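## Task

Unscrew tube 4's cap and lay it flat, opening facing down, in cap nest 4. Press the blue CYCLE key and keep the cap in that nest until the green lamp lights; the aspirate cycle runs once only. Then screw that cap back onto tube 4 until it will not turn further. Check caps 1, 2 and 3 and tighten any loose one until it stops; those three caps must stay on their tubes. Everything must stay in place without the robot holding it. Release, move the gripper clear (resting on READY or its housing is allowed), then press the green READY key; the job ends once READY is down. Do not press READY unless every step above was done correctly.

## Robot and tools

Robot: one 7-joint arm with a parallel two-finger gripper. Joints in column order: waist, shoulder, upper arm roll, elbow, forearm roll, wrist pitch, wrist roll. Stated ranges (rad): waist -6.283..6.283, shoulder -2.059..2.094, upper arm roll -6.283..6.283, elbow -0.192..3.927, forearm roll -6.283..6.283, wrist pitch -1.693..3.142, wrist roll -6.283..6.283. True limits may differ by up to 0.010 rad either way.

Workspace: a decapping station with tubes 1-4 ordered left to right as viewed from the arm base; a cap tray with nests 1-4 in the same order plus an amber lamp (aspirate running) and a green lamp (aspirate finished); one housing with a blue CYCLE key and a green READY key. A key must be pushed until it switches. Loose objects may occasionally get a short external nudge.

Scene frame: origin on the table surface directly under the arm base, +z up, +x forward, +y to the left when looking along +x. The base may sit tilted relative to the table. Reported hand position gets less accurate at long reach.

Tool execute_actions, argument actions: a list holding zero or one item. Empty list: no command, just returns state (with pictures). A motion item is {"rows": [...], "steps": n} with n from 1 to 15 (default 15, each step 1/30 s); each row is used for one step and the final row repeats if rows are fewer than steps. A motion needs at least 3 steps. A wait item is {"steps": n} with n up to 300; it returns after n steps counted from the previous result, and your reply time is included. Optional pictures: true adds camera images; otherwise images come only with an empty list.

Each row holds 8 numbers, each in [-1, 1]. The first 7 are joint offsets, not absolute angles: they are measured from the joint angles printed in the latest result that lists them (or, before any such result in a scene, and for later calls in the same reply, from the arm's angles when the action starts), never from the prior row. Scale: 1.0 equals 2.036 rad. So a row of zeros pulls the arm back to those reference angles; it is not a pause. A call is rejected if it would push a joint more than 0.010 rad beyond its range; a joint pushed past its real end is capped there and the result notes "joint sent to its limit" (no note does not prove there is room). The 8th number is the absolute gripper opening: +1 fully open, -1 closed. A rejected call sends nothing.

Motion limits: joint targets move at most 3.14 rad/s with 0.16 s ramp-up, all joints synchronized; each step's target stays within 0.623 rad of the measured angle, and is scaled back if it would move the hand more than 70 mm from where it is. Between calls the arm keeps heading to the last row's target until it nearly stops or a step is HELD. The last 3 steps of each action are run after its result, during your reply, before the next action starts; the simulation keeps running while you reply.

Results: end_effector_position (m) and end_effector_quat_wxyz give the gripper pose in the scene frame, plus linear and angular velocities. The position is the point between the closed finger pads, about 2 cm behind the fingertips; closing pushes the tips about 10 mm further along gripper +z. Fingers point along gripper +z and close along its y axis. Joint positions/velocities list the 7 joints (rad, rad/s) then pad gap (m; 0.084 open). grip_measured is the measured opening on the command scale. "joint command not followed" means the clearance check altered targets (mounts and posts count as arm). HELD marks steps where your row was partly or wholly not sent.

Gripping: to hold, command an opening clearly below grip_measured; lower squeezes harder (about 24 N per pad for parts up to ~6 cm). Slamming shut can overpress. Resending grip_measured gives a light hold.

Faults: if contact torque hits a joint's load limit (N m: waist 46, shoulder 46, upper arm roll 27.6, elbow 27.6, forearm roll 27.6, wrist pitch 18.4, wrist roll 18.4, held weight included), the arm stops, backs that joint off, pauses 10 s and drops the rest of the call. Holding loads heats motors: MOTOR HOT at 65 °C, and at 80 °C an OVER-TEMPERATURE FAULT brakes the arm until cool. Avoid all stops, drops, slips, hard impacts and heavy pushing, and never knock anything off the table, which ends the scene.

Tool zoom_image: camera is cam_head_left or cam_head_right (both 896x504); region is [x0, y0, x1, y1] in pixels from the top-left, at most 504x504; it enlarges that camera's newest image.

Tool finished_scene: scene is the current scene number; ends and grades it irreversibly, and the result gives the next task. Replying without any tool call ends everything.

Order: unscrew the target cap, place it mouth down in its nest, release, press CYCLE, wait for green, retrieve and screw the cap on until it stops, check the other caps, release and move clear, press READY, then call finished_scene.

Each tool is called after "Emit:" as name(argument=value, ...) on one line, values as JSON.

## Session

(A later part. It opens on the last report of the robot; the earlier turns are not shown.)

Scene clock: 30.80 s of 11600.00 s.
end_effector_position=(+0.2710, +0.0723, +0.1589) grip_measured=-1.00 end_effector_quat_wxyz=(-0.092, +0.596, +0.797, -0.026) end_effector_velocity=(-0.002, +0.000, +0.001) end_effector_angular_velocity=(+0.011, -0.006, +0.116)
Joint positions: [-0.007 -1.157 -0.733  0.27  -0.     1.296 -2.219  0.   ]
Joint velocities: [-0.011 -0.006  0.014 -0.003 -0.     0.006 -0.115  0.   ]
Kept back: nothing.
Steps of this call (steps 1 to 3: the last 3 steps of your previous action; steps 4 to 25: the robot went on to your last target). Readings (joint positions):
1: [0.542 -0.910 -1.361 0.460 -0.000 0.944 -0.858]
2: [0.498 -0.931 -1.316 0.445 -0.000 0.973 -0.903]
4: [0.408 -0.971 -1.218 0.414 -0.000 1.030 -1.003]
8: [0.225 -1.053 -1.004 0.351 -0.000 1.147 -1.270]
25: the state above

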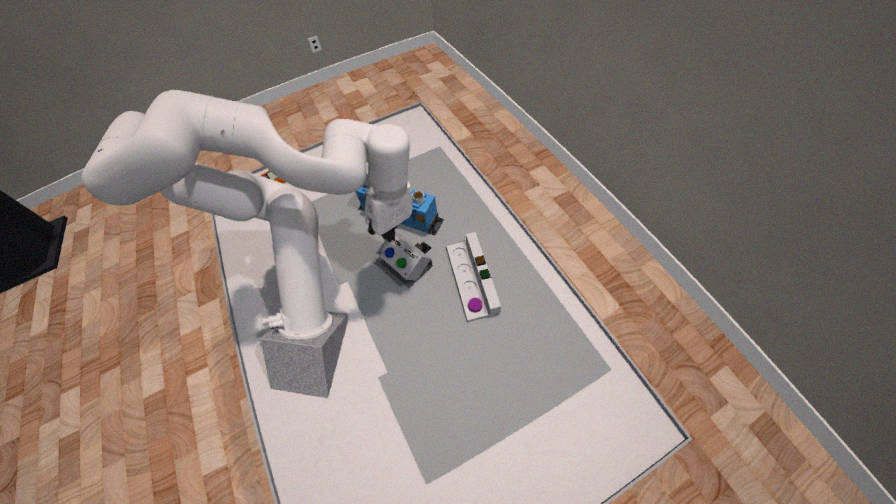

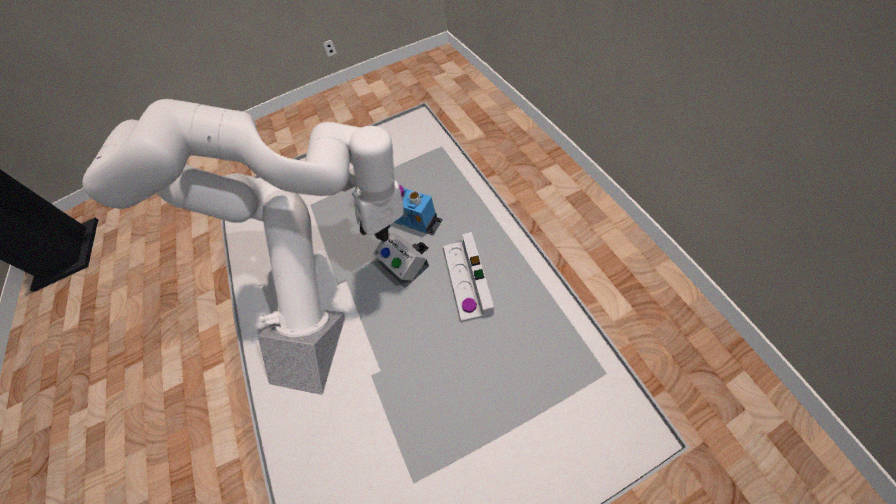

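Emit:
execute_actions(actions=[{"rows": [[-0.0007,-0.0005,0.0006,-0.0577,0,-0.0526,-0.005,-1]], "steps": 15}])

Emit:
execute_actions(actions=[{"steps": 5}], pictures=true)

Emit:
zoom_image(camera="cam_head_left", region=[360, 215, 430, 280])

Emit:
zoom_image(camera="cam_head_right", region=[355, 215, 425, 280])

Scene clock: 31.70 s of 11600.00 s.
end_effector_position=(+0.2578, +0.0773, +0.1210) grip_measured=-1.00 end_effector_quat_wxyz=(-0.096, +0.591, +0.800, -0.027) end_effector_velocity=(+0.002, -0.000, -0.008) end_effector_angular_velocity=(-0.006, -0.019, -0.001)
Joint positions: [-0.008 -1.158 -0.732  0.156 -0.     1.192 -2.23   0.   ]
Joint velocities: [-0.002 -0.002 -0.    -0.026  0.001 -0.043 -0.     0.   ]
Steps of this call (steps 1 to 15: the robot went on to your last target; steps 16 to 27: the first 12 steps of this action). Readings (joint positions):
16: [-0.008 -1.157 -0.732 0.269 -0.000 1.296 -2.230]
17: [-0.008 -1.157 -0.732 0.265 -0.000 1.291 -2.230]
19: [-0.009 -1.158 -0.732 0.232 -0.000 1.257 -2.230]
23: [-0.008 -1.157 -0.732 0.165 -0.000 1.206 -2.230]
27: the state above

Scene clock: 31.87 s of 11600.00 s.
end_effector_position=(+0.2575, +0.0774, +0.1200) grip_measured=-1.00 end_effector_quat_wxyz=(-0.096, +0.591, +0.800, -0.027) end_effector_velocity=(-0.002, +0.001, -0.004) end_effector_angular_velocity=(-0.001, +0.004, +0.002)
Joint positions: [-0.008 -1.158 -0.732  0.153 -0.     1.189 -2.23   0.   ]
Joint velocities: [ 0.     0.     0.001 -0.011 -0.001 -0.007 -0.     0.   ]
Kept back: nothing.
Steps of this call (steps 1 to 3: the last 3 steps of your previous action; steps 4 to 5: the robot went on to your last target). Readings (joint positions):
1: [-0.008 -1.158 -0.732 0.156 -0.000 1.191 -2.230]
2: [-0.008 -1.158 -0.732 0.155 -0.000 1.190 -2.230]
4: [-0.008 -1.158 -0.732 0.154 -0.000 1.189 -2.230]
5: the state above

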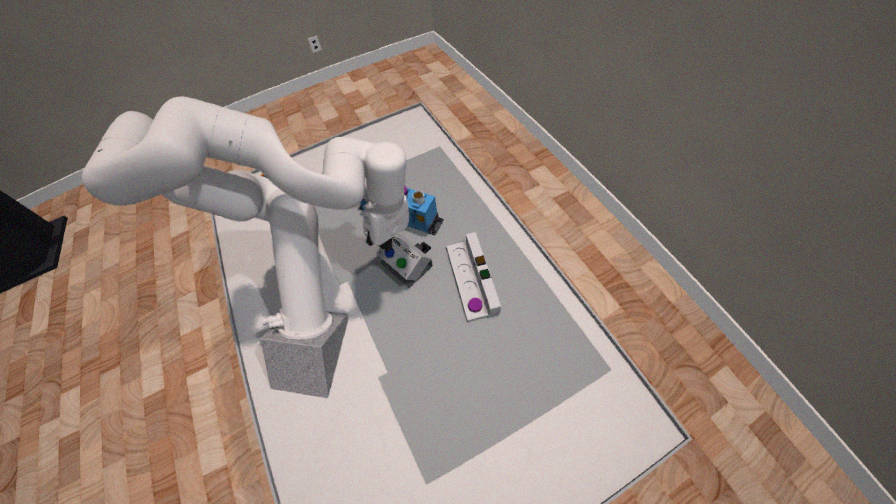

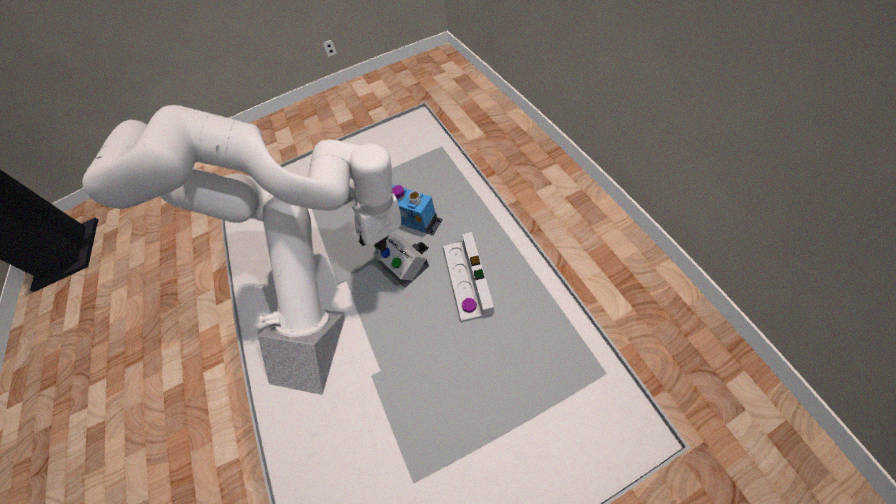

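Region (360, 215, 430, 280) of cam_head_left's 896x504 image, scaled by 7.200, with more detail than that image has; it fills the top 468 rows of this view, and the rest is white.

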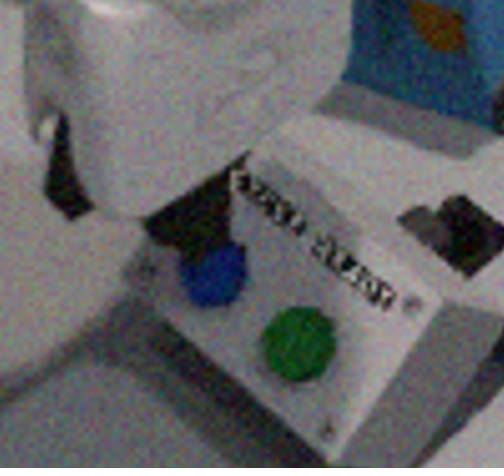

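Region (355, 215, 425, 280) of cam_head_right's 896x504 image, scaled by 7.200, with more detail than that image has; it fills the top 468 rows of this view, and the rest is white.

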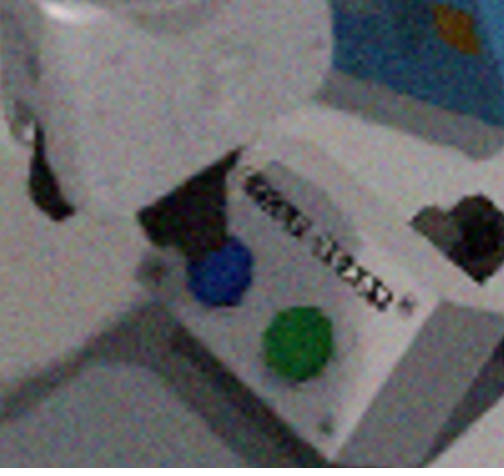

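Emit:
execute_actions(actions=[{"rows": [[0.004,0.004,-0.0017,-0.0037,0,-0.009,0,-1],[0.008,0.008,-0.0035,-0.0073,0,-0.018,0,-1],[0.012,0.012,-0.0052,-0.011,0,-0.027,0,-1],[0.016,0.016,-0.007,-0.0146,0,-0.036,0,-1],[0.02,0.02,-0.0086,-0.0183,0,-0.045,0,-1],[0.024,0.024,-0.0104,-0.022,0,-0.054,0,-1],[0.0283,0.0278,-0.0121,-0.0256,0,-0.0635,0,-1]], "steps": 15}])

Emit:
execute_actions(actions=[{"steps": 6}], pictures=true)

Emit:
zoom_image(camera="cam_head_left", region=[360, 215, 430, 280])

Scene clock: 32.67 s of 11600.00 s.
end_effector_position=(+0.2572, +0.0775, +0.0948) grip_measured=-1.00 end_effector_quat_wxyz=(-0.097, +0.591, +0.800, -0.027) end_effector_velocity=(+0.009, -0.003, -0.024) end_effector_angular_velocity=(-0.010, -0.029, +0.000)
Joint positions: [ 0.043 -1.107 -0.754  0.106 -0.     1.075 -2.23   0.   ]
Joint velocities: [ 0.067  0.063 -0.03  -0.038  0.001 -0.156 -0.001  0.   ]
Steps of this call (steps 1 to 12: the robot went on to your last target; steps 13 to 24: the first 12 steps of this action). Readings (joint positions):
13: [-0.008 -1.157 -0.732 0.152 -0.000 1.188 -2.230]
14: [-0.007 -1.156 -0.733 0.151 -0.000 1.186 -2.230]
16: [-0.001 -1.150 -0.735 0.147 -0.000 1.171 -2.230]
20: [0.024 -1.126 -0.746 0.124 -0.000 1.117 -2.230]
24: the state above

Scene clock: 32.87 s of 11600.00 s.
end_effector_position=(+0.2579, +0.0773, +0.0928) grip_measured=-1.00 end_effector_quat_wxyz=(-0.096, +0.591, +0.800, -0.027) end_effector_velocity=(+0.001, -0.001, -0.004) end_effector_angular_velocity=(-0.002, -0.005, -0.001)
Joint positions: [ 0.049 -1.102 -0.756  0.103 -0.     1.062 -2.23   0.   ]
Joint velocities: [ 0.007  0.007 -0.004 -0.008 -0.001 -0.022  0.     0.   ]
Kept back: nothing.
Steps of this call (steps 1 to 3: the last 3 steps of your previous action; steps 4 to 6: the robot went on to your last target). Readings (joint positions):
1: [0.045 -1.105 -0.755 0.105 -0.000 1.071 -2.230]
2: [0.046 -1.104 -0.755 0.105 -0.000 1.068 -2.230]
4: [0.048 -1.103 -0.756 0.103 -0.000 1.064 -2.230]
6: the state above

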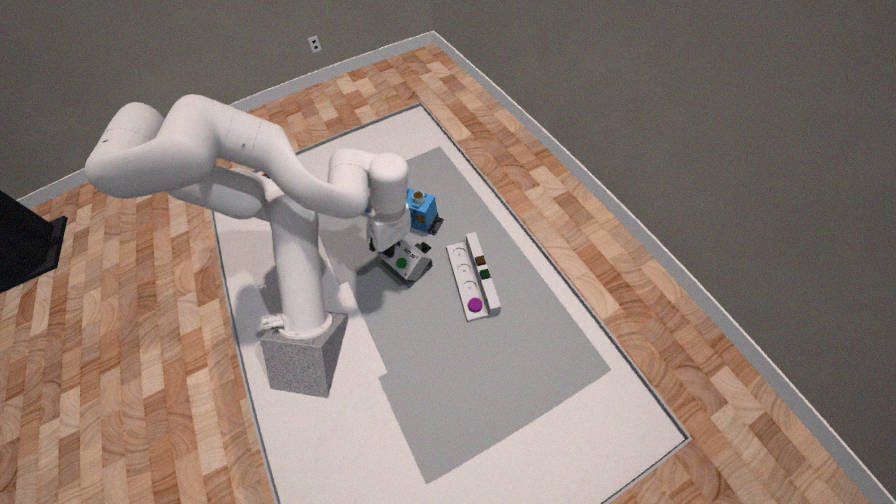

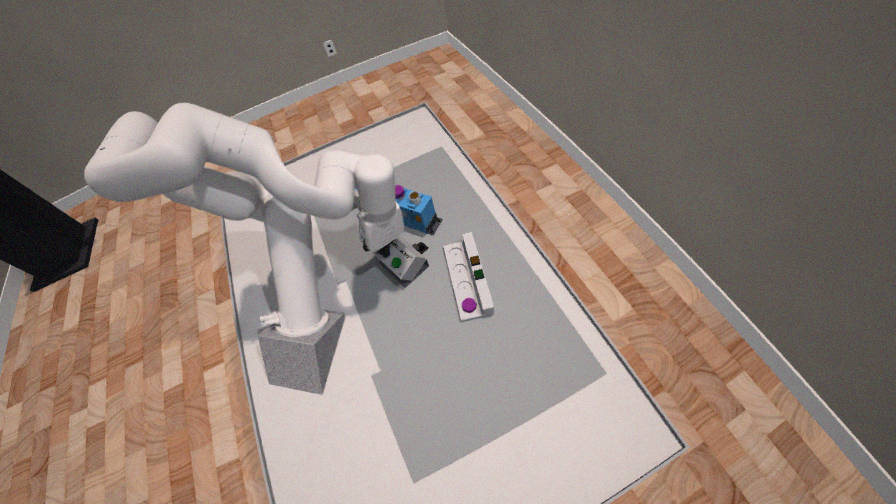

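Region (360, 215, 430, 280) of cam_head_left's 896x504 image, scaled by 7.200, with more detail than that image has; it fills the top 468 rows of this view, and the rest is white.

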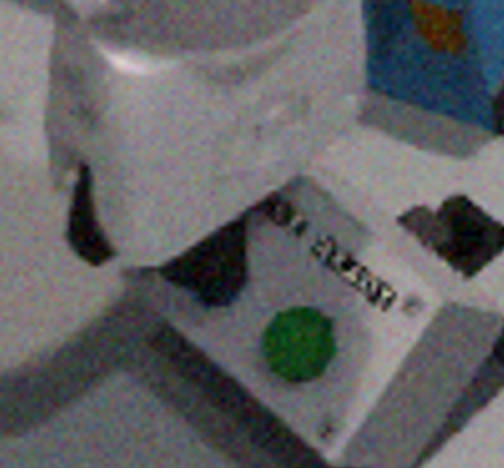

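Emit:
execute_actions(actions=[{"rows": [[0.0013,0.0012,-0.0006,-0.001,0,-0.002,0,-1],[0.0026,0.0025,-0.0011,-0.0012,0,-0.004,0,-1],[0.0038,0.0037,-0.0017,-0.0013,0,-0.0056,0,-1],[0.0051,0.005,-0.0022,-0.0014,0,-0.0074,0,-1],[0.0064,0.0062,-0.0028,-0.0015,0,-0.0093,0,-1],[0.0077,0.0074,-0.0034,-0.0016,0,-0.011,0,-1],[0.0089,0.0087,-0.004,-0.0018,0,-0.013,0,-1],[0.0102,0.0099,-0.0045,-0.0019,0,-0.0148,0,-1]], "steps": 15}])

Emit:
execute_actions(actions=[{"steps": 4}], pictures=true)

Scene clock: 33.50 s of 11600.00 s.
end_effector_position=(+0.2589, +0.0767, +0.0891) grip_measured=-1.00 end_effector_quat_wxyz=(-0.097, +0.591, +0.800, -0.028) end_effector_velocity=(+0.002, -0.001, -0.003) end_effector_angular_velocity=(+0.001, +0.007, +0.000)
Joint positions: [ 0.066 -1.085 -0.764  0.102 -0.     1.041 -2.23   0.   ]
Joint velocities: [ 0.026  0.025 -0.012  0.007 -0.001 -0.02   0.     0.   ]
Steps of this call (steps 1 to 7: the robot went on to your last target; steps 8 to 19: the first 12 steps of this action). Readings (joint positions):
8: [0.049 -1.101 -0.757 0.102 -0.000 1.060 -2.230]
9: [0.050 -1.101 -0.757 0.102 -0.000 1.059 -2.230]
11: [0.052 -1.099 -0.758 0.101 -0.000 1.057 -2.230]
15: [0.059 -1.091 -0.761 0.100 -0.000 1.046 -2.230]
19: the state above

Scene clock: 33.63 s of 11600.00 s.
end_effector_position=(+0.2591, +0.0767, +0.0888) grip_measured=-1.00 end_effector_quat_wxyz=(-0.097, +0.591, +0.800, -0.027) end_effector_velocity=(+0.001, -0.000, -0.002) end_effector_angular_velocity=(-0.002, -0.002, +0.001)
Joint positions: [ 0.068 -1.083 -0.765  0.102 -0.     1.039 -2.23   0.   ]
Joint velocities: [ 0.006  0.006 -0.003 -0.002 -0.001 -0.013  0.     0.   ]
Kept back: nothing.
Steps of this call (steps 1 to 3: the last 3 steps of your previous action; step 4: the robot went on to your last target). Readings (joint positions):
1: [0.067 -1.084 -0.765 0.102 -0.000 1.040 -2.230]
2: [0.067 -1.084 -0.765 0.102 -0.000 1.040 -2.230]
4: the state above

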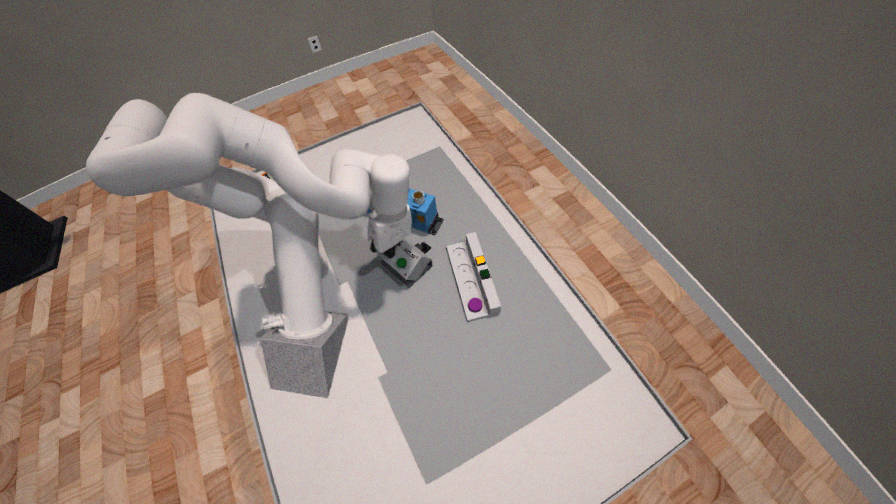

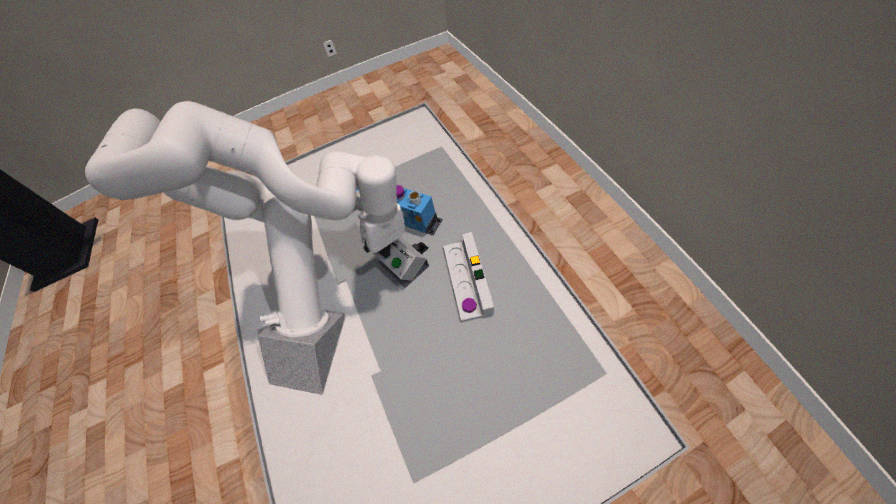

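Amber is on. Back off to the high pose.

Emit:
execute_actions(actions=[{"rows": [[-0.0373,-0.0368,0.0162,0.0825,0,0.1262,0,-1]], "steps": 15}])

Scene clock: 34.10 s of 11600.00 s.
end_effector_position=(+0.2721, +0.0720, +0.1556) grip_measured=-1.00 end_effector_quat_wxyz=(-0.090, +0.592, +0.801, -0.025) end_effector_velocity=(-0.023, +0.008, +0.023) end_effector_angular_velocity=(+0.024, +0.081, +0.000)
Joint positions: [-0.004 -1.154 -0.734  0.261 -0.     1.279 -2.23   0.   ]
Joint velocities: [-0.039 -0.034  0.021  0.052  0.     0.186  0.001  0.   ]
Steps of this call (steps 1 to 2: the robot went on to your last target; steps 3 to 14: the first 12 steps of this action). Readings (joint positions):
3: [0.068 -1.083 -0.765 0.102 -0.000 1.038 -2.230]
4: [0.067 -1.084 -0.765 0.104 -0.000 1.042 -2.230]
6: [0.057 -1.093 -0.760 0.120 -0.001 1.078 -2.230]
10: [0.011 -1.140 -0.741 0.229 0.000 1.225 -2.230]
14: the state above

Emit:
execute_actions(actions=[{"steps": 150}], pictures=true)

Scene clock: 39.10 s of 11600.00 s.
end_effector_position=(+0.2715, +0.0722, +0.1596) grip_measured=-1.00 end_effector_quat_wxyz=(-0.091, +0.592, +0.801, -0.026) end_effector_velocity=(+0.000, -0.000, -0.000) end_effector_angular_velocity=(-0.002, -0.001, +0.001)
Joint positions: [-0.008 -1.158 -0.732  0.27  -0.     1.296 -2.23   0.   ]
Joint velocities: [ 0.     0.     0.    -0.    -0.001 -0.001  0.     0.   ]
Kept back: nothing.
Steps of this call (steps 1 to 3: the last 3 steps of your previous action; steps 4 to 30: the robot went on to your last target; steps 31 to 150: nothing new was sent). Readings (joint positions):
1: [-0.005 -1.155 -0.734 0.263 -0.000 1.284 -2.230]
2: [-0.006 -1.156 -0.733 0.264 -0.000 1.287 -2.230]
4: [-0.007 -1.157 -0.733 0.266 -0.000 1.292 -2.230]
8: [-0.008 -1.158 -0.732 0.269 -0.000 1.295 -2.230]
150: the state above
The arm was judged still, so your last target was given up. Only a new action makes it travel on or press farther. Fingers that are still opening or closing keep moving.

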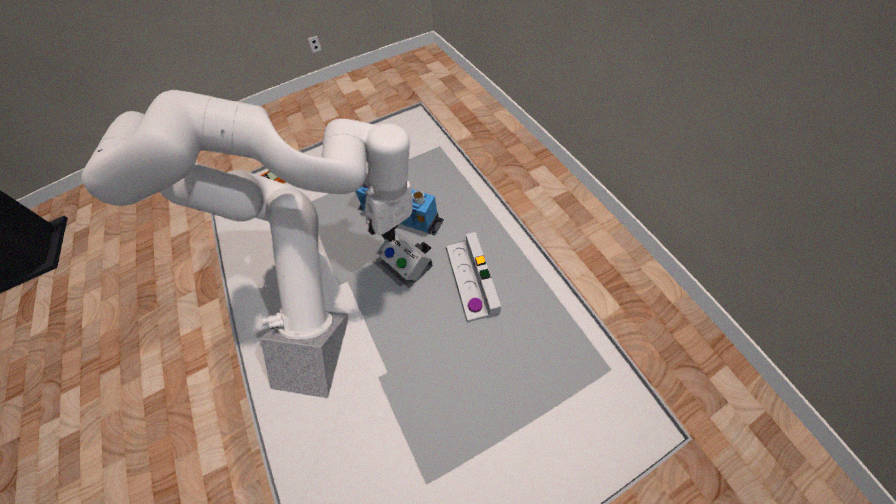

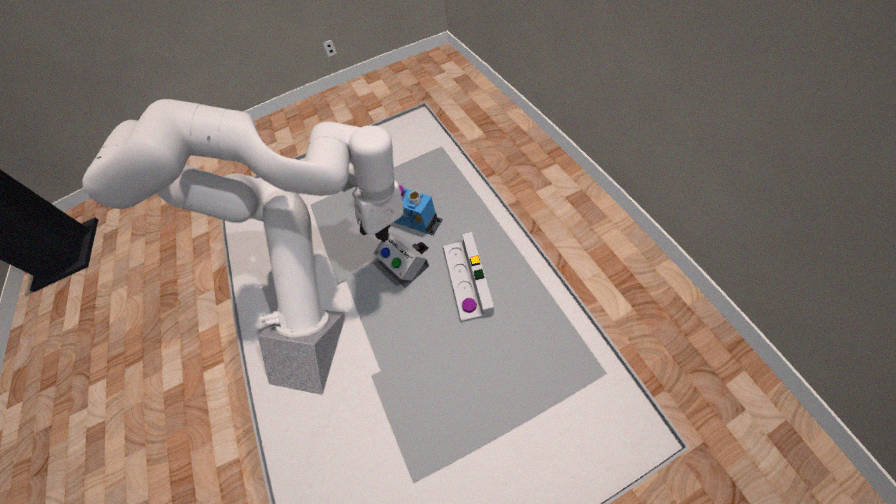

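Emit:
execute_actions(actions=[{"rows": [[0.107,0.175,-0.1689,0.0615,0,-0.2112,-0.3,0.2]], "steps": 15}])

Emit:
execute_actions(actions=[{"steps": 30}], pictures=true)

Scene clock: 39.97 s of 11600.00 s.
end_effector_position=(+0.3301, -0.0083, +0.1436) grip_measured=+0.19 end_effector_quat_wxyz=(-0.025, +0.483, +0.875, +0.013) end_effector_velocity=(+0.108, -0.291, -0.042) end_effector_angular_velocity=(-0.335, -0.348, +0.667)
Joint positions: [ 0.162 -0.88  -1.     0.368 -0.     0.962 -2.704  0.052]
Joint velocities: [ 0.463  0.763 -0.734  0.265 -0.002 -0.907 -1.286  0.   ]
Steps of this call (steps 1 to 14: nothing new was sent; steps 15 to 26: the first 12 steps of this action). Readings (joint positions):
15: [-0.008 -1.158 -0.732 0.270 -0.000 1.295 -2.230]
16: [-0.006 -1.155 -0.735 0.271 -0.000 1.292 -2.236]
18: [0.009 -1.130 -0.760 0.280 -0.000 1.259 -2.282]
22: [0.088 -1.001 -0.884 0.326 -0.000 1.106 -2.499]
26: the state above

Scene clock: 40.97 s of 11600.00 s.
end_effector_position=(+0.3402, -0.0404, +0.1403) grip_measured=+0.19 end_effector_quat_wxyz=(+0.000, +0.450, +0.893, +0.000) end_effector_velocity=(-0.000, -0.000, +0.000) end_effector_angular_velocity=(+0.001, -0.001, -0.003)
Joint positions: [ 0.21  -0.802 -1.076  0.395 -0.     0.866 -2.84   0.052]
Joint velocities: [-0.     0.    -0.002  0.     0.001 -0.     0.    -0.   ]
Kept back: nothing.
Steps of this call (steps 1 to 3: the last 3 steps of your previous action; steps 4 to 30: the robot went on to your last target). Readings (joint positions):
1: [0.176 -0.857 -1.022 0.376 -0.000 0.934 -2.743]
2: [0.186 -0.839 -1.039 0.382 -0.000 0.913 -2.772]
4: [0.199 -0.819 -1.059 0.389 -0.000 0.889 -2.808]
8: [0.207 -0.807 -1.071 0.394 -0.000 0.871 -2.833]
30: the state above
The arm was judged still, so your last target was given up. Only a new action makes it travel on or press farther. Fingers that are still opening or closing keep moving.

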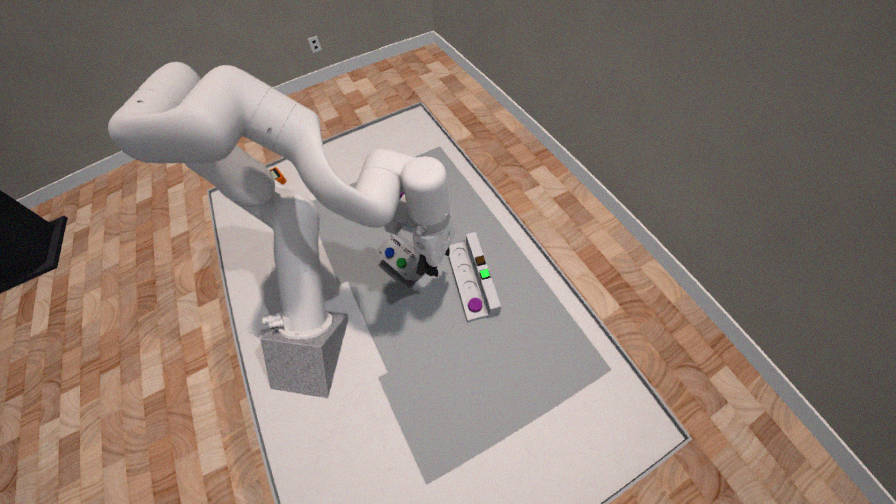

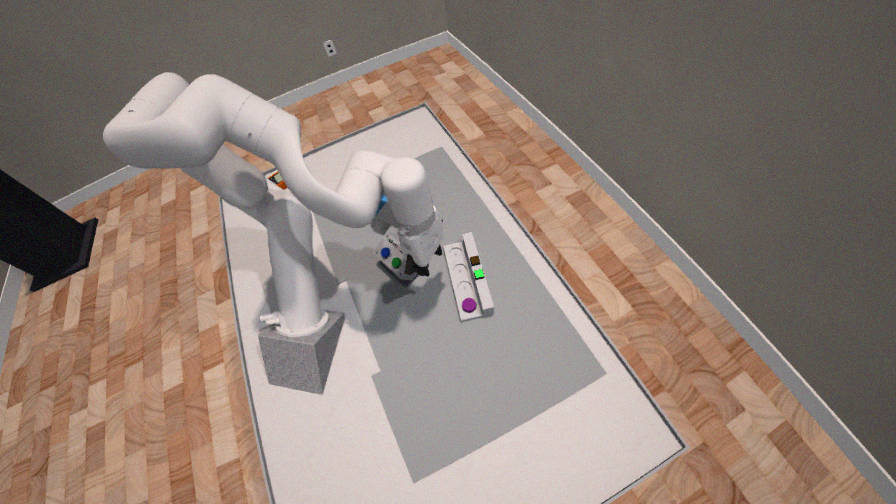

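Emit:
execute_actions(actions=[{"rows": [[0.18,0.028,-0.166,0.058,0,-0.066,-0.197,0.2],[0.18,0.028,-0.166,0.058,0,-0.066,-0.197,0.2],[0.18,0.028,-0.166,0.058,0,-0.066,-0.197,0.2],[0.18,0.028,-0.166,0.058,0,-0.066,-0.197,0.2],[0.18,0.028,-0.166,0.058,0,-0.066,-0.197,0.2],[0.27,0.041,-0.248,0.086,0,-0.098,-0.295,0.2],[0.27,0.041,-0.248,0.086,0,-0.098,-0.295,0.2],[0.27,0.041,-0.248,0.086,0,-0.098,-0.295,0.2],[0.3587,0.0553,-0.3311,0.1151,0,-0.1311,-0.394,0.2]], "steps": 15}])

Emit:
execute_actions(actions=[{"steps": 12}])

Scene clock: 41.53 s of 11600.00 s.
end_effector_position=(+0.3776, -0.0965, +0.0948) grip_measured=+0.19 end_effector_quat_wxyz=(+0.005, +0.233, +0.972, +0.022) end_effector_velocity=(+0.066, -0.246, -0.189) end_effector_angular_velocity=(-0.186, +0.046, +1.540)
Joint positions: [ 0.711 -0.725 -1.537  0.556 -0.     0.683 -3.388  0.052]
Joint velocities: [ 1.702  0.265 -1.571  0.539 -0.001 -0.617 -1.863 -0.   ]
Steps of this call (steps 1 to 5: nothing new was sent; steps 6 to 17: the first 12 steps of this action). Readings (joint positions):
6: [0.210 -0.802 -1.076 0.396 -0.000 0.865 -2.841]
7: [0.214 -0.801 -1.080 0.397 -0.000 0.864 -2.846]
9: [0.255 -0.795 -1.118 0.410 -0.000 0.848 -2.893]
13: [0.472 -0.762 -1.318 0.481 -0.000 0.770 -3.127]
17: the state above

Scene clock: 41.93 s of 11600.00 s.
end_effector_position=(+0.3840, -0.1330, +0.0708) grip_measured=+0.19 end_effector_quat_wxyz=(+0.000, +0.130, +0.992, +0.000) end_effector_velocity=(+0.001, -0.007, -0.003) end_effector_angular_velocity=(-0.010, +0.003, +0.036)
Joint positions: [ 0.936 -0.69  -1.746  0.628 -0.     0.6   -3.639  0.052]
Joint velocities: [ 0.035  0.005 -0.033  0.012 -0.002 -0.014 -0.04  -0.   ]
Kept back: nothing.
Steps of this call (steps 1 to 3: the last 3 steps of your previous action; steps 4 to 12: the robot went on to your last target). Readings (joint positions):
1: [0.765 -0.716 -1.588 0.573 -0.000 0.663 -3.447]
2: [0.813 -0.709 -1.632 0.588 -0.000 0.646 -3.500]
4: [0.880 -0.698 -1.694 0.610 -0.000 0.622 -3.573]
8: [0.926 -0.691 -1.737 0.625 -0.000 0.604 -3.627]
12: the state above

Emit:
execute_actions(actions=[{"rows": [[0.015,-0.002,-0.0116,0,0,-0.0107,0,0.2],[0.03,-0.004,-0.023,-0.001,0,-0.021,0,0.2],[0.045,-0.006,-0.035,-0.0015,0,-0.032,0,0.2],[0.057,-0.0075,-0.0437,-0.002,0,-0.04,0,0.2],[0.065,-0.009,-0.05,-0.0025,0,-0.046,0,0.2],[0.071,-0.01,-0.0545,-0.0028,0,-0.05,0,0.2],[0.0756,-0.011,-0.058,-0.003,0,-0.0535,0,0.2]], "steps": 15}])

Emit:
execute_actions(actions=[{"steps": 10}])

Scene clock: 42.47 s of 11600.00 s.
end_effector_position=(+0.3851, -0.1340, +0.0392) grip_measured=+0.19 end_effector_quat_wxyz=(-0.000, +0.130, +0.992, +0.000) end_effector_velocity=(+0.004, -0.009, -0.025) end_effector_angular_velocity=(-0.019, -0.012, -0.008)
Joint positions: [ 1.077 -0.71  -1.854  0.622 -0.     0.501 -3.639  0.052]
Joint velocities: [ 0.135 -0.02  -0.109  0.007  0.001 -0.105  0.001  0.   ]
Steps of this call (steps 1 to 4: the robot went on to your last target; steps 5 to 16: the first 12 steps of this action). Readings (joint positions):
5: [0.939 -0.690 -1.749 0.629 -0.000 0.599 -3.642]
6: [0.942 -0.690 -1.752 0.630 -0.000 0.596 -3.641]
8: [0.963 -0.693 -1.769 0.629 -0.000 0.580 -3.640]
12: [1.037 -0.704 -1.824 0.624 -0.000 0.529 -3.639]
16: the state above

Scene clock: 42.80 s of 11600.00 s.
end_effector_position=(+0.3855, -0.1350, +0.0371) grip_measured=+0.19 end_effector_quat_wxyz=(+0.001, +0.130, +0.992, -0.001) end_effector_velocity=(-0.000, +0.001, -0.001) end_effector_angular_velocity=(+0.002, +0.001, -0.001)
Joint positions: [ 1.089 -0.712 -1.864  0.623 -0.     0.491 -3.639  0.052]
Joint velocities: [ 0.005 -0.001 -0.003 -0.001  0.002 -0.002  0.     0.   ]
Kept back: nothing.
Steps of this call (steps 1 to 3: the last 3 steps of your previous action; steps 4 to 10: the robot went on to your last target). Readings (joint positions):
1: [1.081 -0.711 -1.857 0.622 -0.000 0.498 -3.639]
2: [1.084 -0.711 -1.860 0.622 -0.000 0.496 -3.639]
4: [1.086 -0.712 -1.862 0.623 -0.000 0.493 -3.639]
8: [1.089 -0.712 -1.864 0.623 -0.000 0.492 -3.639]
10: the state above

Emit:
execute_actions(actions=[{"rows": [[0.0007,-0.0002,0,-0.0007,0,0,0,0.1],[0.0007,-0.0002,0,-0.0007,0,0,0,0.0],[0.0007,-0.0002,0,-0.0007,0,0,0,-0.05],[0.0007,-0.0002,0,-0.0007,0,0,0,-0.1],[0.0007,-0.0002,0,-0.0007,0,0,0,-0.15],[0.0007,-0.0002,0,-0.0007,0,0,0,-0.2],[0.0007,-0.0002,0,-0.0007,0,0,0,-0.25],[0.0007,-0.0002,0,-0.0007,0,0,0,-0.3],[0.0007,-0.0002,0,-0.0007,0,0,0,-0.4],[0.0007,-0.0002,0,-0.0007,0,0,0,-0.5],[0.0007,-0.0002,0,-0.0007,0,0,0,-0.7],[0.0007,-0.0002,0,-0.0007,0,0,0,-0.9]], "steps": 15}])

Emit:
execute_actions(actions=[{"steps": 4}])

Scene clock: 43.37 s of 11600.00 s.
end_effector_position=(+0.3853, -0.1351, +0.0369) grip_measured=-0.25 end_effector_quat_wxyz=(+0.001, +0.130, +0.991, -0.001) end_effector_velocity=(-0.000, +0.001, -0.000) end_effector_angular_velocity=(+0.001, +0.002, +0.002)
Joint positions: [ 1.09  -0.712 -1.865  0.622 -0.001  0.491 -3.639  0.033]
Joint velocities: [ 0.     0.     0.001 -0.001 -0.     0.001 -0.     0.   ]
Steps of this call (steps 1 to 5: the robot went on to your last target; steps 6 to 17: the first 12 steps of this action). Readings (joint positions):
6: [1.089 -0.712 -1.864 0.622 -0.000 0.491 -3.639]
7: [1.090 -0.712 -1.864 0.622 -0.000 0.491 -3.639]
9: [1.090 -0.712 -1.864 0.622 -0.000 0.491 -3.639]
13: [1.090 -0.712 -1.865 0.622 -0.001 0.491 -3.639]
17: the state above

Scene clock: 43.50 s of 11600.00 s.
end_effector_position=(+0.3853, -0.1350, +0.0369) grip_measured=-0.25 end_effector_quat_wxyz=(+0.000, +0.130, +0.991, -0.001) end_effector_velocity=(+0.000, +0.001, -0.000) end_effector_angular_velocity=(+0.001, -0.000, +0.001)
Joint positions: [ 1.09  -0.712 -1.865  0.622 -0.     0.491 -3.639  0.033]
Joint velocities: [ 0.    -0.     0.002 -0.001  0.001 -0.001 -0.    -0.   ]
Kept back: nothing.
Steps of this call (steps 1 to 3: the last 3 steps of your previous action; step 4: the robot went on to your last target). Readings (joint positions):
1: [1.090 -0.712 -1.865 0.622 -0.001 0.491 -3.639]
2: [1.090 -0.712 -1.865 0.622 -0.001 0.491 -3.639]
4: the state above

Emit:
execute_actions(actions=[{"rows": [[-0.005,0.001,0.004,0,0,0.0037,0,-0.9],[-0.01,0.002,0.008,0.0005,0,0.0075,0,-0.9],[-0.02,0.0037,0.0155,0.001,0,0.0145,0,-0.9],[-0.035,0.006,0.027,0.002,0,0.025,0,-0.9],[-0.055,0.009,0.042,0.0035,0,0.04,0,-0.9],[-0.075,0.011,0.057,0.005,0,0.054,0,-0.9],[-0.0934,0.0132,0.0719,0.0068,0,0.069,0,-0.9]], "steps": 12}])

Scene clock: 44.03 s of 11600.00 s.
end_effector_position=(+0.3851, -0.1310, +0.0593) grip_measured=-0.25 end_effector_quat_wxyz=(-0.001, +0.128, +0.992, +0.002) end_effector_velocity=(+0.005, -0.014, +0.187) end_effector_angular_velocity=(-0.034, -0.035, -0.016)
Joint positions: [ 0.985 -0.697 -1.78   0.626 -0.     0.57  -3.639  0.033]
Joint velocities: [-0.771  0.105  0.576  0.087 -0.     0.544  0.     0.   ]
Steps of this call (steps 1 to 7: the robot went on to your last target; steps 8 to 16: the first 9 steps of this action). Readings (joint positions):
8: [1.090 -0.712 -1.865 0.622 -0.000 0.491 -3.639]
9: [1.088 -0.712 -1.864 0.622 -0.001 0.492 -3.639]
11: [1.079 -0.710 -1.857 0.622 -0.001 0.499 -3.639]
15: [1.011 -0.700 -1.800 0.623 -0.000 0.551 -3.639]
16: the state above

Emit:
execute_actions(actions=[{"rows": [[-0.1125,-0.0205,0.13,-0.0097,0,0.072,0.06,-0.9],[-0.1125,-0.0205,0.13,-0.0097,0,0.072,0.06,-0.9],[-0.183,-0.047,0.233,-0.024,0,0.114,0.12,-0.9],[-0.183,-0.047,0.233,-0.024,0,0.114,0.12,-0.9],[-0.183,-0.047,0.233,-0.024,0,0.114,0.12,-0.9],[-0.183,-0.047,0.233,-0.024,0,0.114,0.12,-0.9],[-0.254,-0.073,0.335,-0.0385,0,0.155,0.19,-0.9],[-0.254,-0.073,0.335,-0.0385,0,0.155,0.19,-0.9],[-0.254,-0.073,0.335,-0.0385,0,0.155,0.19,-0.9],[-0.254,-0.073,0.335,-0.0385,0,0.155,0.19,-0.9],[-0.3245,-0.0994,0.4365,-0.053,0,0.197,0.25,-0.9]], "steps": 15}])

Emit:
execute_actions(actions=[{"steps": 10}])

Scene clock: 44.70 s of 11600.00 s.
end_effector_position=(+0.4094, -0.0374, +0.1273) grip_measured=-0.25 end_effector_quat_wxyz=(+0.005, +0.152, +0.988, +0.039) end_effector_velocity=(+0.026, +0.290, +0.193) end_effector_angular_velocity=(-0.016, +0.019, -0.155)
Joint positions: [ 0.603 -0.797 -1.291  0.574 -0.     0.807 -3.377  0.033]
Joint velocities: [-1.033 -0.378  1.477 -0.206 -0.002  0.604  0.927 -0.   ]
Steps of this call (steps 1 to 3: the last 3 steps of your previous action; steps 4 to 8: the robot went on to your last target; steps 9 to 20: the first 12 steps of this action). Readings (joint positions):
9: [0.903 -0.686 -1.721 0.635 -0.000 0.629 -3.638]
10: [0.899 -0.688 -1.715 0.634 -0.000 0.632 -3.635]
12: [0.866 -0.701 -1.671 0.625 -0.000 0.653 -3.607]
16: [0.738 -0.748 -1.483 0.601 -0.000 0.728 -3.499]
20: the state above

Scene clock: 45.03 s of 11600.00 s.
end_effector_position=(+0.4015, +0.0268, +0.1726) grip_measured=-0.25 end_effector_quat_wxyz=(+0.000, +0.174, +0.985, +0.004) end_effector_velocity=(-0.023, +0.034, +0.019) end_effector_angular_velocity=(-0.079, +0.046, -0.063)
Joint positions: [ 0.341 -0.893 -0.915  0.521 -0.     0.961 -3.145  0.033]
Joint velocities: [-0.177 -0.06   0.24  -0.049 -0.002  0.112  0.166 -0.   ]
Kept back: nothing.
Steps of this call (steps 1 to 3: the last 3 steps of your previous action; steps 4 to 10: the robot went on to your last target). Readings (joint positions):
1: [0.568 -0.809 -1.241 0.567 -0.000 0.827 -3.345]
2: [0.533 -0.822 -1.190 0.560 -0.000 0.848 -3.314]
4: [0.461 -0.849 -1.086 0.546 -0.000 0.891 -3.250]
8: [0.359 -0.887 -0.940 0.526 0.000 0.950 -3.161]
10: the state above

Emit:
execute_actions(actions=[{"rows": [[0.0476,-0.1071,0.1734,-0.0503,0,0.0039,0.3,-0.9]], "steps": 15}])

Emit:
execute_actions(actions=[{"steps": 14}], pictures=true)

Emit:
zoom_image(camera="cam_head_left", region=[380, 150, 450, 220])

Scene clock: 45.60 s of 11600.00 s.
end_effector_position=(+0.3973, +0.1362, +0.1658) grip_measured=-0.25 end_effector_quat_wxyz=(-0.004, +0.229, +0.973, +0.002) end_effector_velocity=(-0.058, +0.300, -0.011) end_effector_angular_velocity=(-0.041, -0.033, -0.344)
Joint positions: [ 0.411 -1.057 -0.646  0.444  0.     0.97  -2.687  0.033]
Joint velocities: [ 0.251 -0.493  0.768 -0.228  0.002 -0.002  1.35   0.   ]
Steps of this call (steps 1 to 5: the robot went on to your last target; steps 6 to 17: the first 12 steps of this action). Readings (joint positions):
6: [0.327 -0.898 -0.895 0.518 -0.000 0.970 -3.131]
7: [0.328 -0.900 -0.892 0.517 -0.000 0.970 -3.125]
9: [0.338 -0.916 -0.868 0.510 -0.000 0.970 -3.078]
13: [0.375 -0.986 -0.756 0.477 0.000 0.970 -2.885]
17: the state above

Scene clock: 46.07 s of 11600.00 s.
end_effector_position=(+0.3897, +0.1671, +0.1651) grip_measured=-0.25 end_effector_quat_wxyz=(-0.001, +0.251, +0.968, +0.000) end_effector_velocity=(-0.001, +0.003, -0.000) end_effector_angular_velocity=(-0.000, +0.001, +0.000)
Joint positions: [ 0.438 -1.111 -0.563  0.419 -0.     0.969 -2.535  0.033]
Joint velocities: [ 0.003 -0.005  0.009 -0.002  0.001  0.001  0.01  -0.   ]
Kept back: nothing.
Steps of this call (steps 1 to 3: the last 3 steps of your previous action; steps 4 to 14: the robot went on to your last target). Readings (joint positions):
1: [0.419 -1.072 -0.622 0.437 0.000 0.969 -2.645]
2: [0.425 -1.085 -0.603 0.431 0.000 0.969 -2.612]
4: [0.432 -1.099 -0.581 0.424 0.000 0.969 -2.571]
8: [0.436 -1.108 -0.567 0.420 -0.000 0.969 -2.543]
14: the state above

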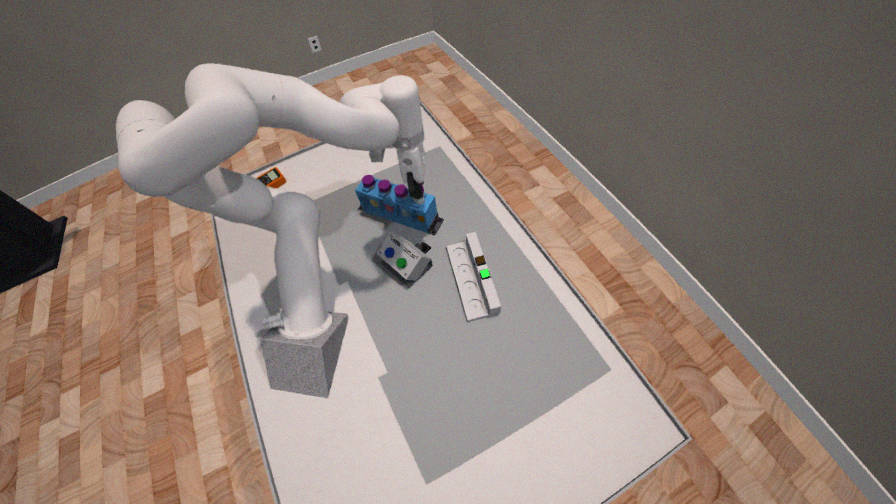

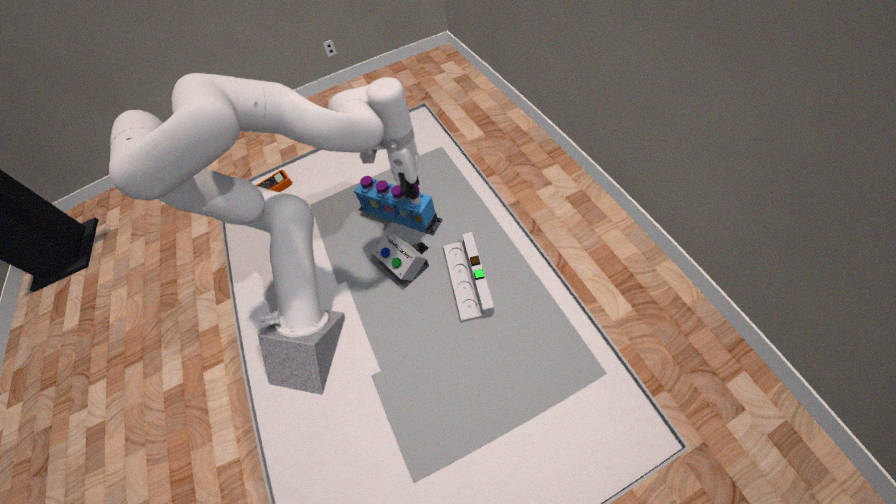

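Region (380, 150, 450, 220) of cam_head_left's 896x504 image, scaled by 7.200, with more detail than that image has.

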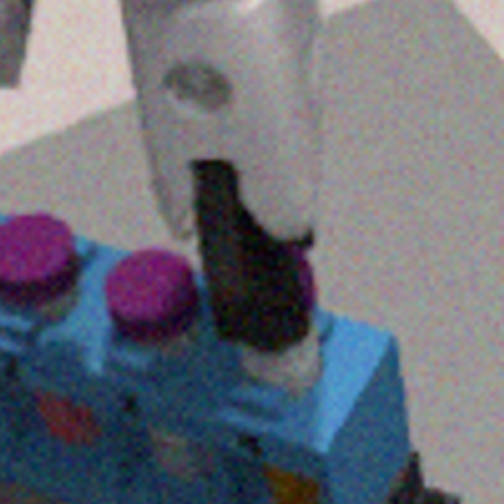

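Emit:
execute_actions(actions=[{"rows": [[0.002,0.003,-0.0005,-0.0036,0,-0.007,0,-0.9],[0.0044,0.006,-0.0015,-0.0073,0,-0.0147,0,-0.9],[0.0066,0.0093,-0.0025,-0.011,0,-0.022,0,-0.9],[0.009,0.0125,-0.0036,-0.0146,0,-0.029,0,-0.9],[0.0111,0.0156,-0.0046,-0.0182,0,-0.0367,0,-0.9],[0.0111,0.0156,-0.0046,-0.0182,0,-0.0367,0,-0.9],[0.0111,0.0156,-0.0046,-0.0182,0,-0.0367,0,-0.9],[0.0118,0.0165,-0.0049,-0.019,0,-0.0386,0,-0.9],[0.0125,0.0174,-0.0052,-0.0199,0,-0.0405,0,-0.9],[0.0132,0.0183,-0.0055,-0.0207,0,-0.0424,0,-0.9],[0.0139,0.0192,-0.0059,-0.0216,0,-0.0443,0,-0.9],[0.0145,0.0202,-0.0062,-0.0224,0,-0.0462,0,-0.9],[0.0152,0.0211,-0.0065,-0.0232,0,-0.0481,0,-0.9],[0.0159,0.022,-0.0068,-0.0241,0,-0.05,0,-0.9],[0.0166,0.0229,-0.0071,-0.0249,0,-0.0519,0,-0.9]], "steps": 15}])

Emit:
execute_actions(actions=[{"steps": 14}])

Scene clock: 46.83 s of 11600.00 s.
end_effector_position=(+0.3897, +0.1675, +0.1447) grip_measured=-0.25 end_effector_quat_wxyz=(-0.000, +0.250, +0.968, +0.000) end_effector_velocity=(-0.005, +0.004, -0.044) end_effector_angular_velocity=(+0.001, +0.011, +0.010)
Joint positions: [ 0.461 -1.078 -0.573  0.382  0.     0.893 -2.535  0.033]
Joint velocities: [ 0.054  0.066 -0.013 -0.08   0.006 -0.15  -0.001 -0.   ]
Steps of this call (steps 1 to 11: the robot went on to your last target; steps 12 to 23: the first 12 steps of this action). Readings (joint positions):
12: [0.438 -1.111 -0.562 0.419 -0.000 0.969 -2.534]
13: [0.439 -1.110 -0.562 0.418 -0.000 0.967 -2.534]
15: [0.442 -1.106 -0.564 0.413 -0.000 0.954 -2.535]
19: [0.454 -1.088 -0.569 0.391 -0.000 0.916 -2.535]
23: the state above

Scene clock: 47.30 s of 11600.00 s.
end_effector_position=(+0.3908, +0.1675, +0.1384) grip_measured=-0.25 end_effector_quat_wxyz=(+0.001, +0.250, +0.968, +0.001) end_effector_velocity=(-0.001, -0.000, -0.003) end_effector_angular_velocity=(-0.001, +0.001, +0.001)
Joint positions: [ 0.471 -1.065 -0.577  0.371 -0.     0.863 -2.535  0.033]
Joint velocities: [ 0.003  0.005 -0.001 -0.006 -0.    -0.011 -0.001  0.   ]
Kept back: nothing.
Steps of this call (steps 1 to 3: the last 3 steps of your previous action; steps 4 to 14: the robot went on to your last target). Readings (joint positions):
1: [0.463 -1.076 -0.573 0.380 0.000 0.888 -2.535]
2: [0.464 -1.074 -0.574 0.378 0.000 0.884 -2.535]
4: [0.467 -1.070 -0.575 0.375 0.000 0.875 -2.535]
8: [0.470 -1.067 -0.577 0.373 0.000 0.868 -2.535]
14: the state above

Emit:
execute_actions(actions=[])

Emit:
zoom_image(camera="cam_head_right", region=[375, 150, 445, 220])

Scene clock: 47.33 s of 11600.00 s.
end_effector_position=(+0.3908, +0.1675, +0.1383) grip_measured=-0.25 end_effector_quat_wxyz=(+0.001, +0.250, +0.968, +0.001) end_effector_velocity=(-0.001, -0.000, -0.003) end_effector_angular_velocity=(-0.004, +0.002, +0.004)
Joint positions: [ 0.471 -1.065 -0.577  0.371 -0.     0.863 -2.535  0.033]
Joint velocities: [ 0.003  0.005  0.    -0.005 -0.004 -0.008 -0.001  0.   ]
Kept back: nothing.
Steps of this call (step 1: the robot went on to your last target). Readings (joint positions):
1: the state above

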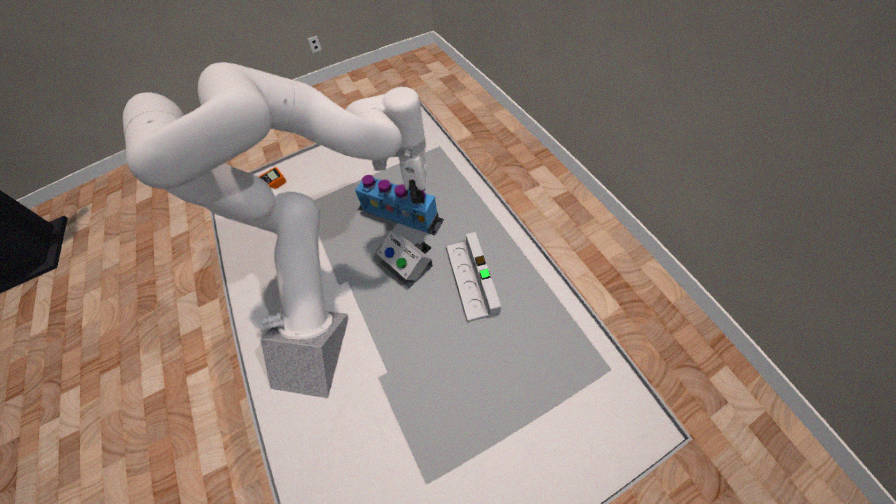

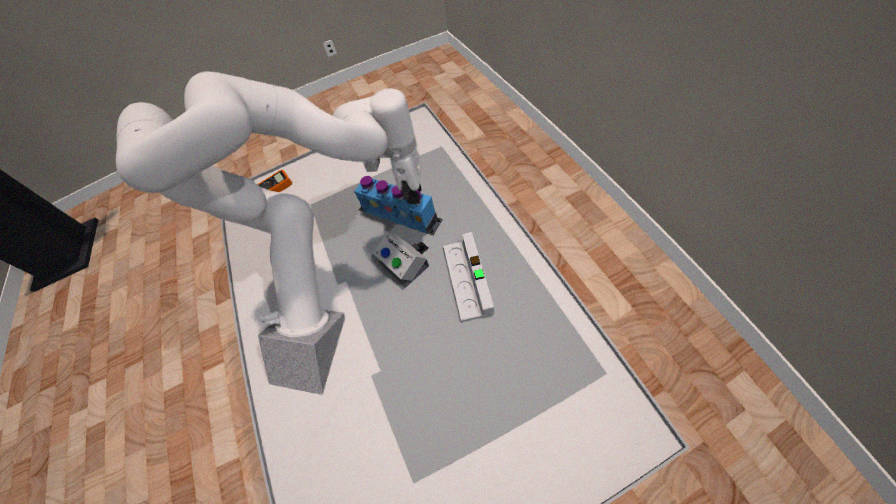

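Region (375, 150, 445, 220) of cam_head_right's 896x504 image, scaled by 7.200, with more detail than that image has.

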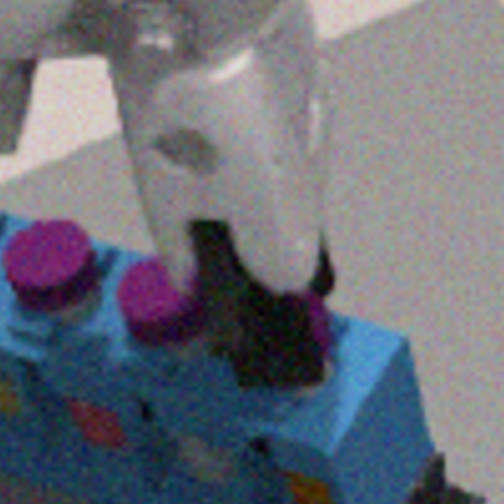

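Emit:
execute_actions(actions=[{"rows": [[0.0004,0.0006,-0.0002,-0.0006,0,-0.0013,0,-0.9],[0.0008,0.0011,-0.0004,-0.0012,0,-0.0026,0,-0.9],[0.0011,0.0015,-0.0005,-0.0017,0,-0.0035,0,-0.9]], "steps": 15}])

Scene clock: 47.90 s of 11600.00 s.
end_effector_position=(+0.3908, +0.1675, +0.1366) grip_measured=-0.24 end_effector_quat_wxyz=(+0.002, +0.250, +0.968, +0.001) end_effector_velocity=(+0.000, +0.000, -0.000) end_effector_angular_velocity=(+0.000, -0.000, +0.001)
Joint positions: [ 0.473 -1.062 -0.578  0.368 -0.     0.856 -2.535  0.033]
Joint velocities: [ 0.001  0.    -0.001 -0.001 -0.001 -0.002  0.001  0.   ]
Steps of this call (steps 1 to 5: the robot went on to your last target; steps 6 to 17: the first 12 steps of this action). Readings (joint positions):
6: [0.471 -1.065 -0.578 0.370 -0.000 0.862 -2.535]
7: [0.471 -1.065 -0.578 0.370 -0.000 0.862 -2.535]
9: [0.472 -1.064 -0.578 0.369 -0.000 0.860 -2.535]
13: [0.473 -1.063 -0.578 0.368 -0.000 0.857 -2.535]
17: the state above

Emit:
execute_actions(actions=[{"rows": [[0.0004,0.0006,-0.0002,-0.0006,0,-0.0013,0,-0.9],[0.0008,0.0011,-0.0004,-0.0012,0,-0.0026,0,-0.9],[0.0011,0.0015,-0.0005,-0.0017,0,-0.0035,0,-0.9]], "steps": 15}])

Scene clock: 48.40 s of 11600.00 s.
end_effector_position=(+0.3908, +0.1675, +0.1350) grip_measured=-0.24 end_effector_quat_wxyz=(+0.002, +0.250, +0.968, +0.001) end_effector_velocity=(-0.000, +0.000, -0.001) end_effector_angular_velocity=(+0.001, +0.001, -0.001)
Joint positions: [ 0.475 -1.059 -0.579  0.365 -0.     0.849 -2.535  0.033]
Joint velocities: [ 0.001  0.001  0.    -0.001  0.002 -0.001  0.001 -0.   ]
Steps of this call (steps 1 to 3: the last 3 steps of your previous action; steps 4 to 15: the first 12 steps of this action). Readings (joint positions):
4: [0.473 -1.062 -0.579 0.368 -0.000 0.856 -2.535]
5: [0.473 -1.062 -0.579 0.368 -0.000 0.855 -2.535]
7: [0.474 -1.061 -0.579 0.367 -0.000 0.853 -2.535]
11: [0.475 -1.060 -0.579 0.365 -0.000 0.850 -2.535]
15: the state above

Emit:
execute_actions(actions=[{"rows": [[0.0004,0.0006,-0.0002,-0.0006,0,-0.0013,0,-0.9],[0.0008,0.0011,-0.0004,-0.0012,0,-0.0026,0,-0.9],[0.0011,0.0015,-0.0005,-0.0017,0,-0.0035,0,-0.9]], "steps": 15}])

Scene clock: 48.90 s of 11600.00 s.
end_effector_position=(+0.3908, +0.1675, +0.1333) grip_measured=-0.24 end_effector_quat_wxyz=(+0.002, +0.250, +0.968, +0.001) end_effector_velocity=(+0.000, -0.000, -0.000) end_effector_angular_velocity=(+0.000, -0.000, -0.001)
Joint positions: [ 0.477 -1.057 -0.58   0.362 -0.     0.842 -2.535  0.034]
Joint velocities: [ 0.    -0.    -0.001 -0.    -0.    -0.001  0.     0.   ]
Steps of this call (steps 1 to 3: the last 3 steps of your previous action; steps 4 to 15: the first 12 steps of this action). Readings (joint positions):
4: [0.475 -1.059 -0.580 0.365 -0.000 0.849 -2.535]
5: [0.475 -1.059 -0.580 0.365 -0.000 0.848 -2.535]
7: [0.476 -1.058 -0.580 0.364 -0.000 0.846 -2.535]
11: [0.477 -1.057 -0.580 0.362 -0.000 0.843 -2.535]
15: the state above


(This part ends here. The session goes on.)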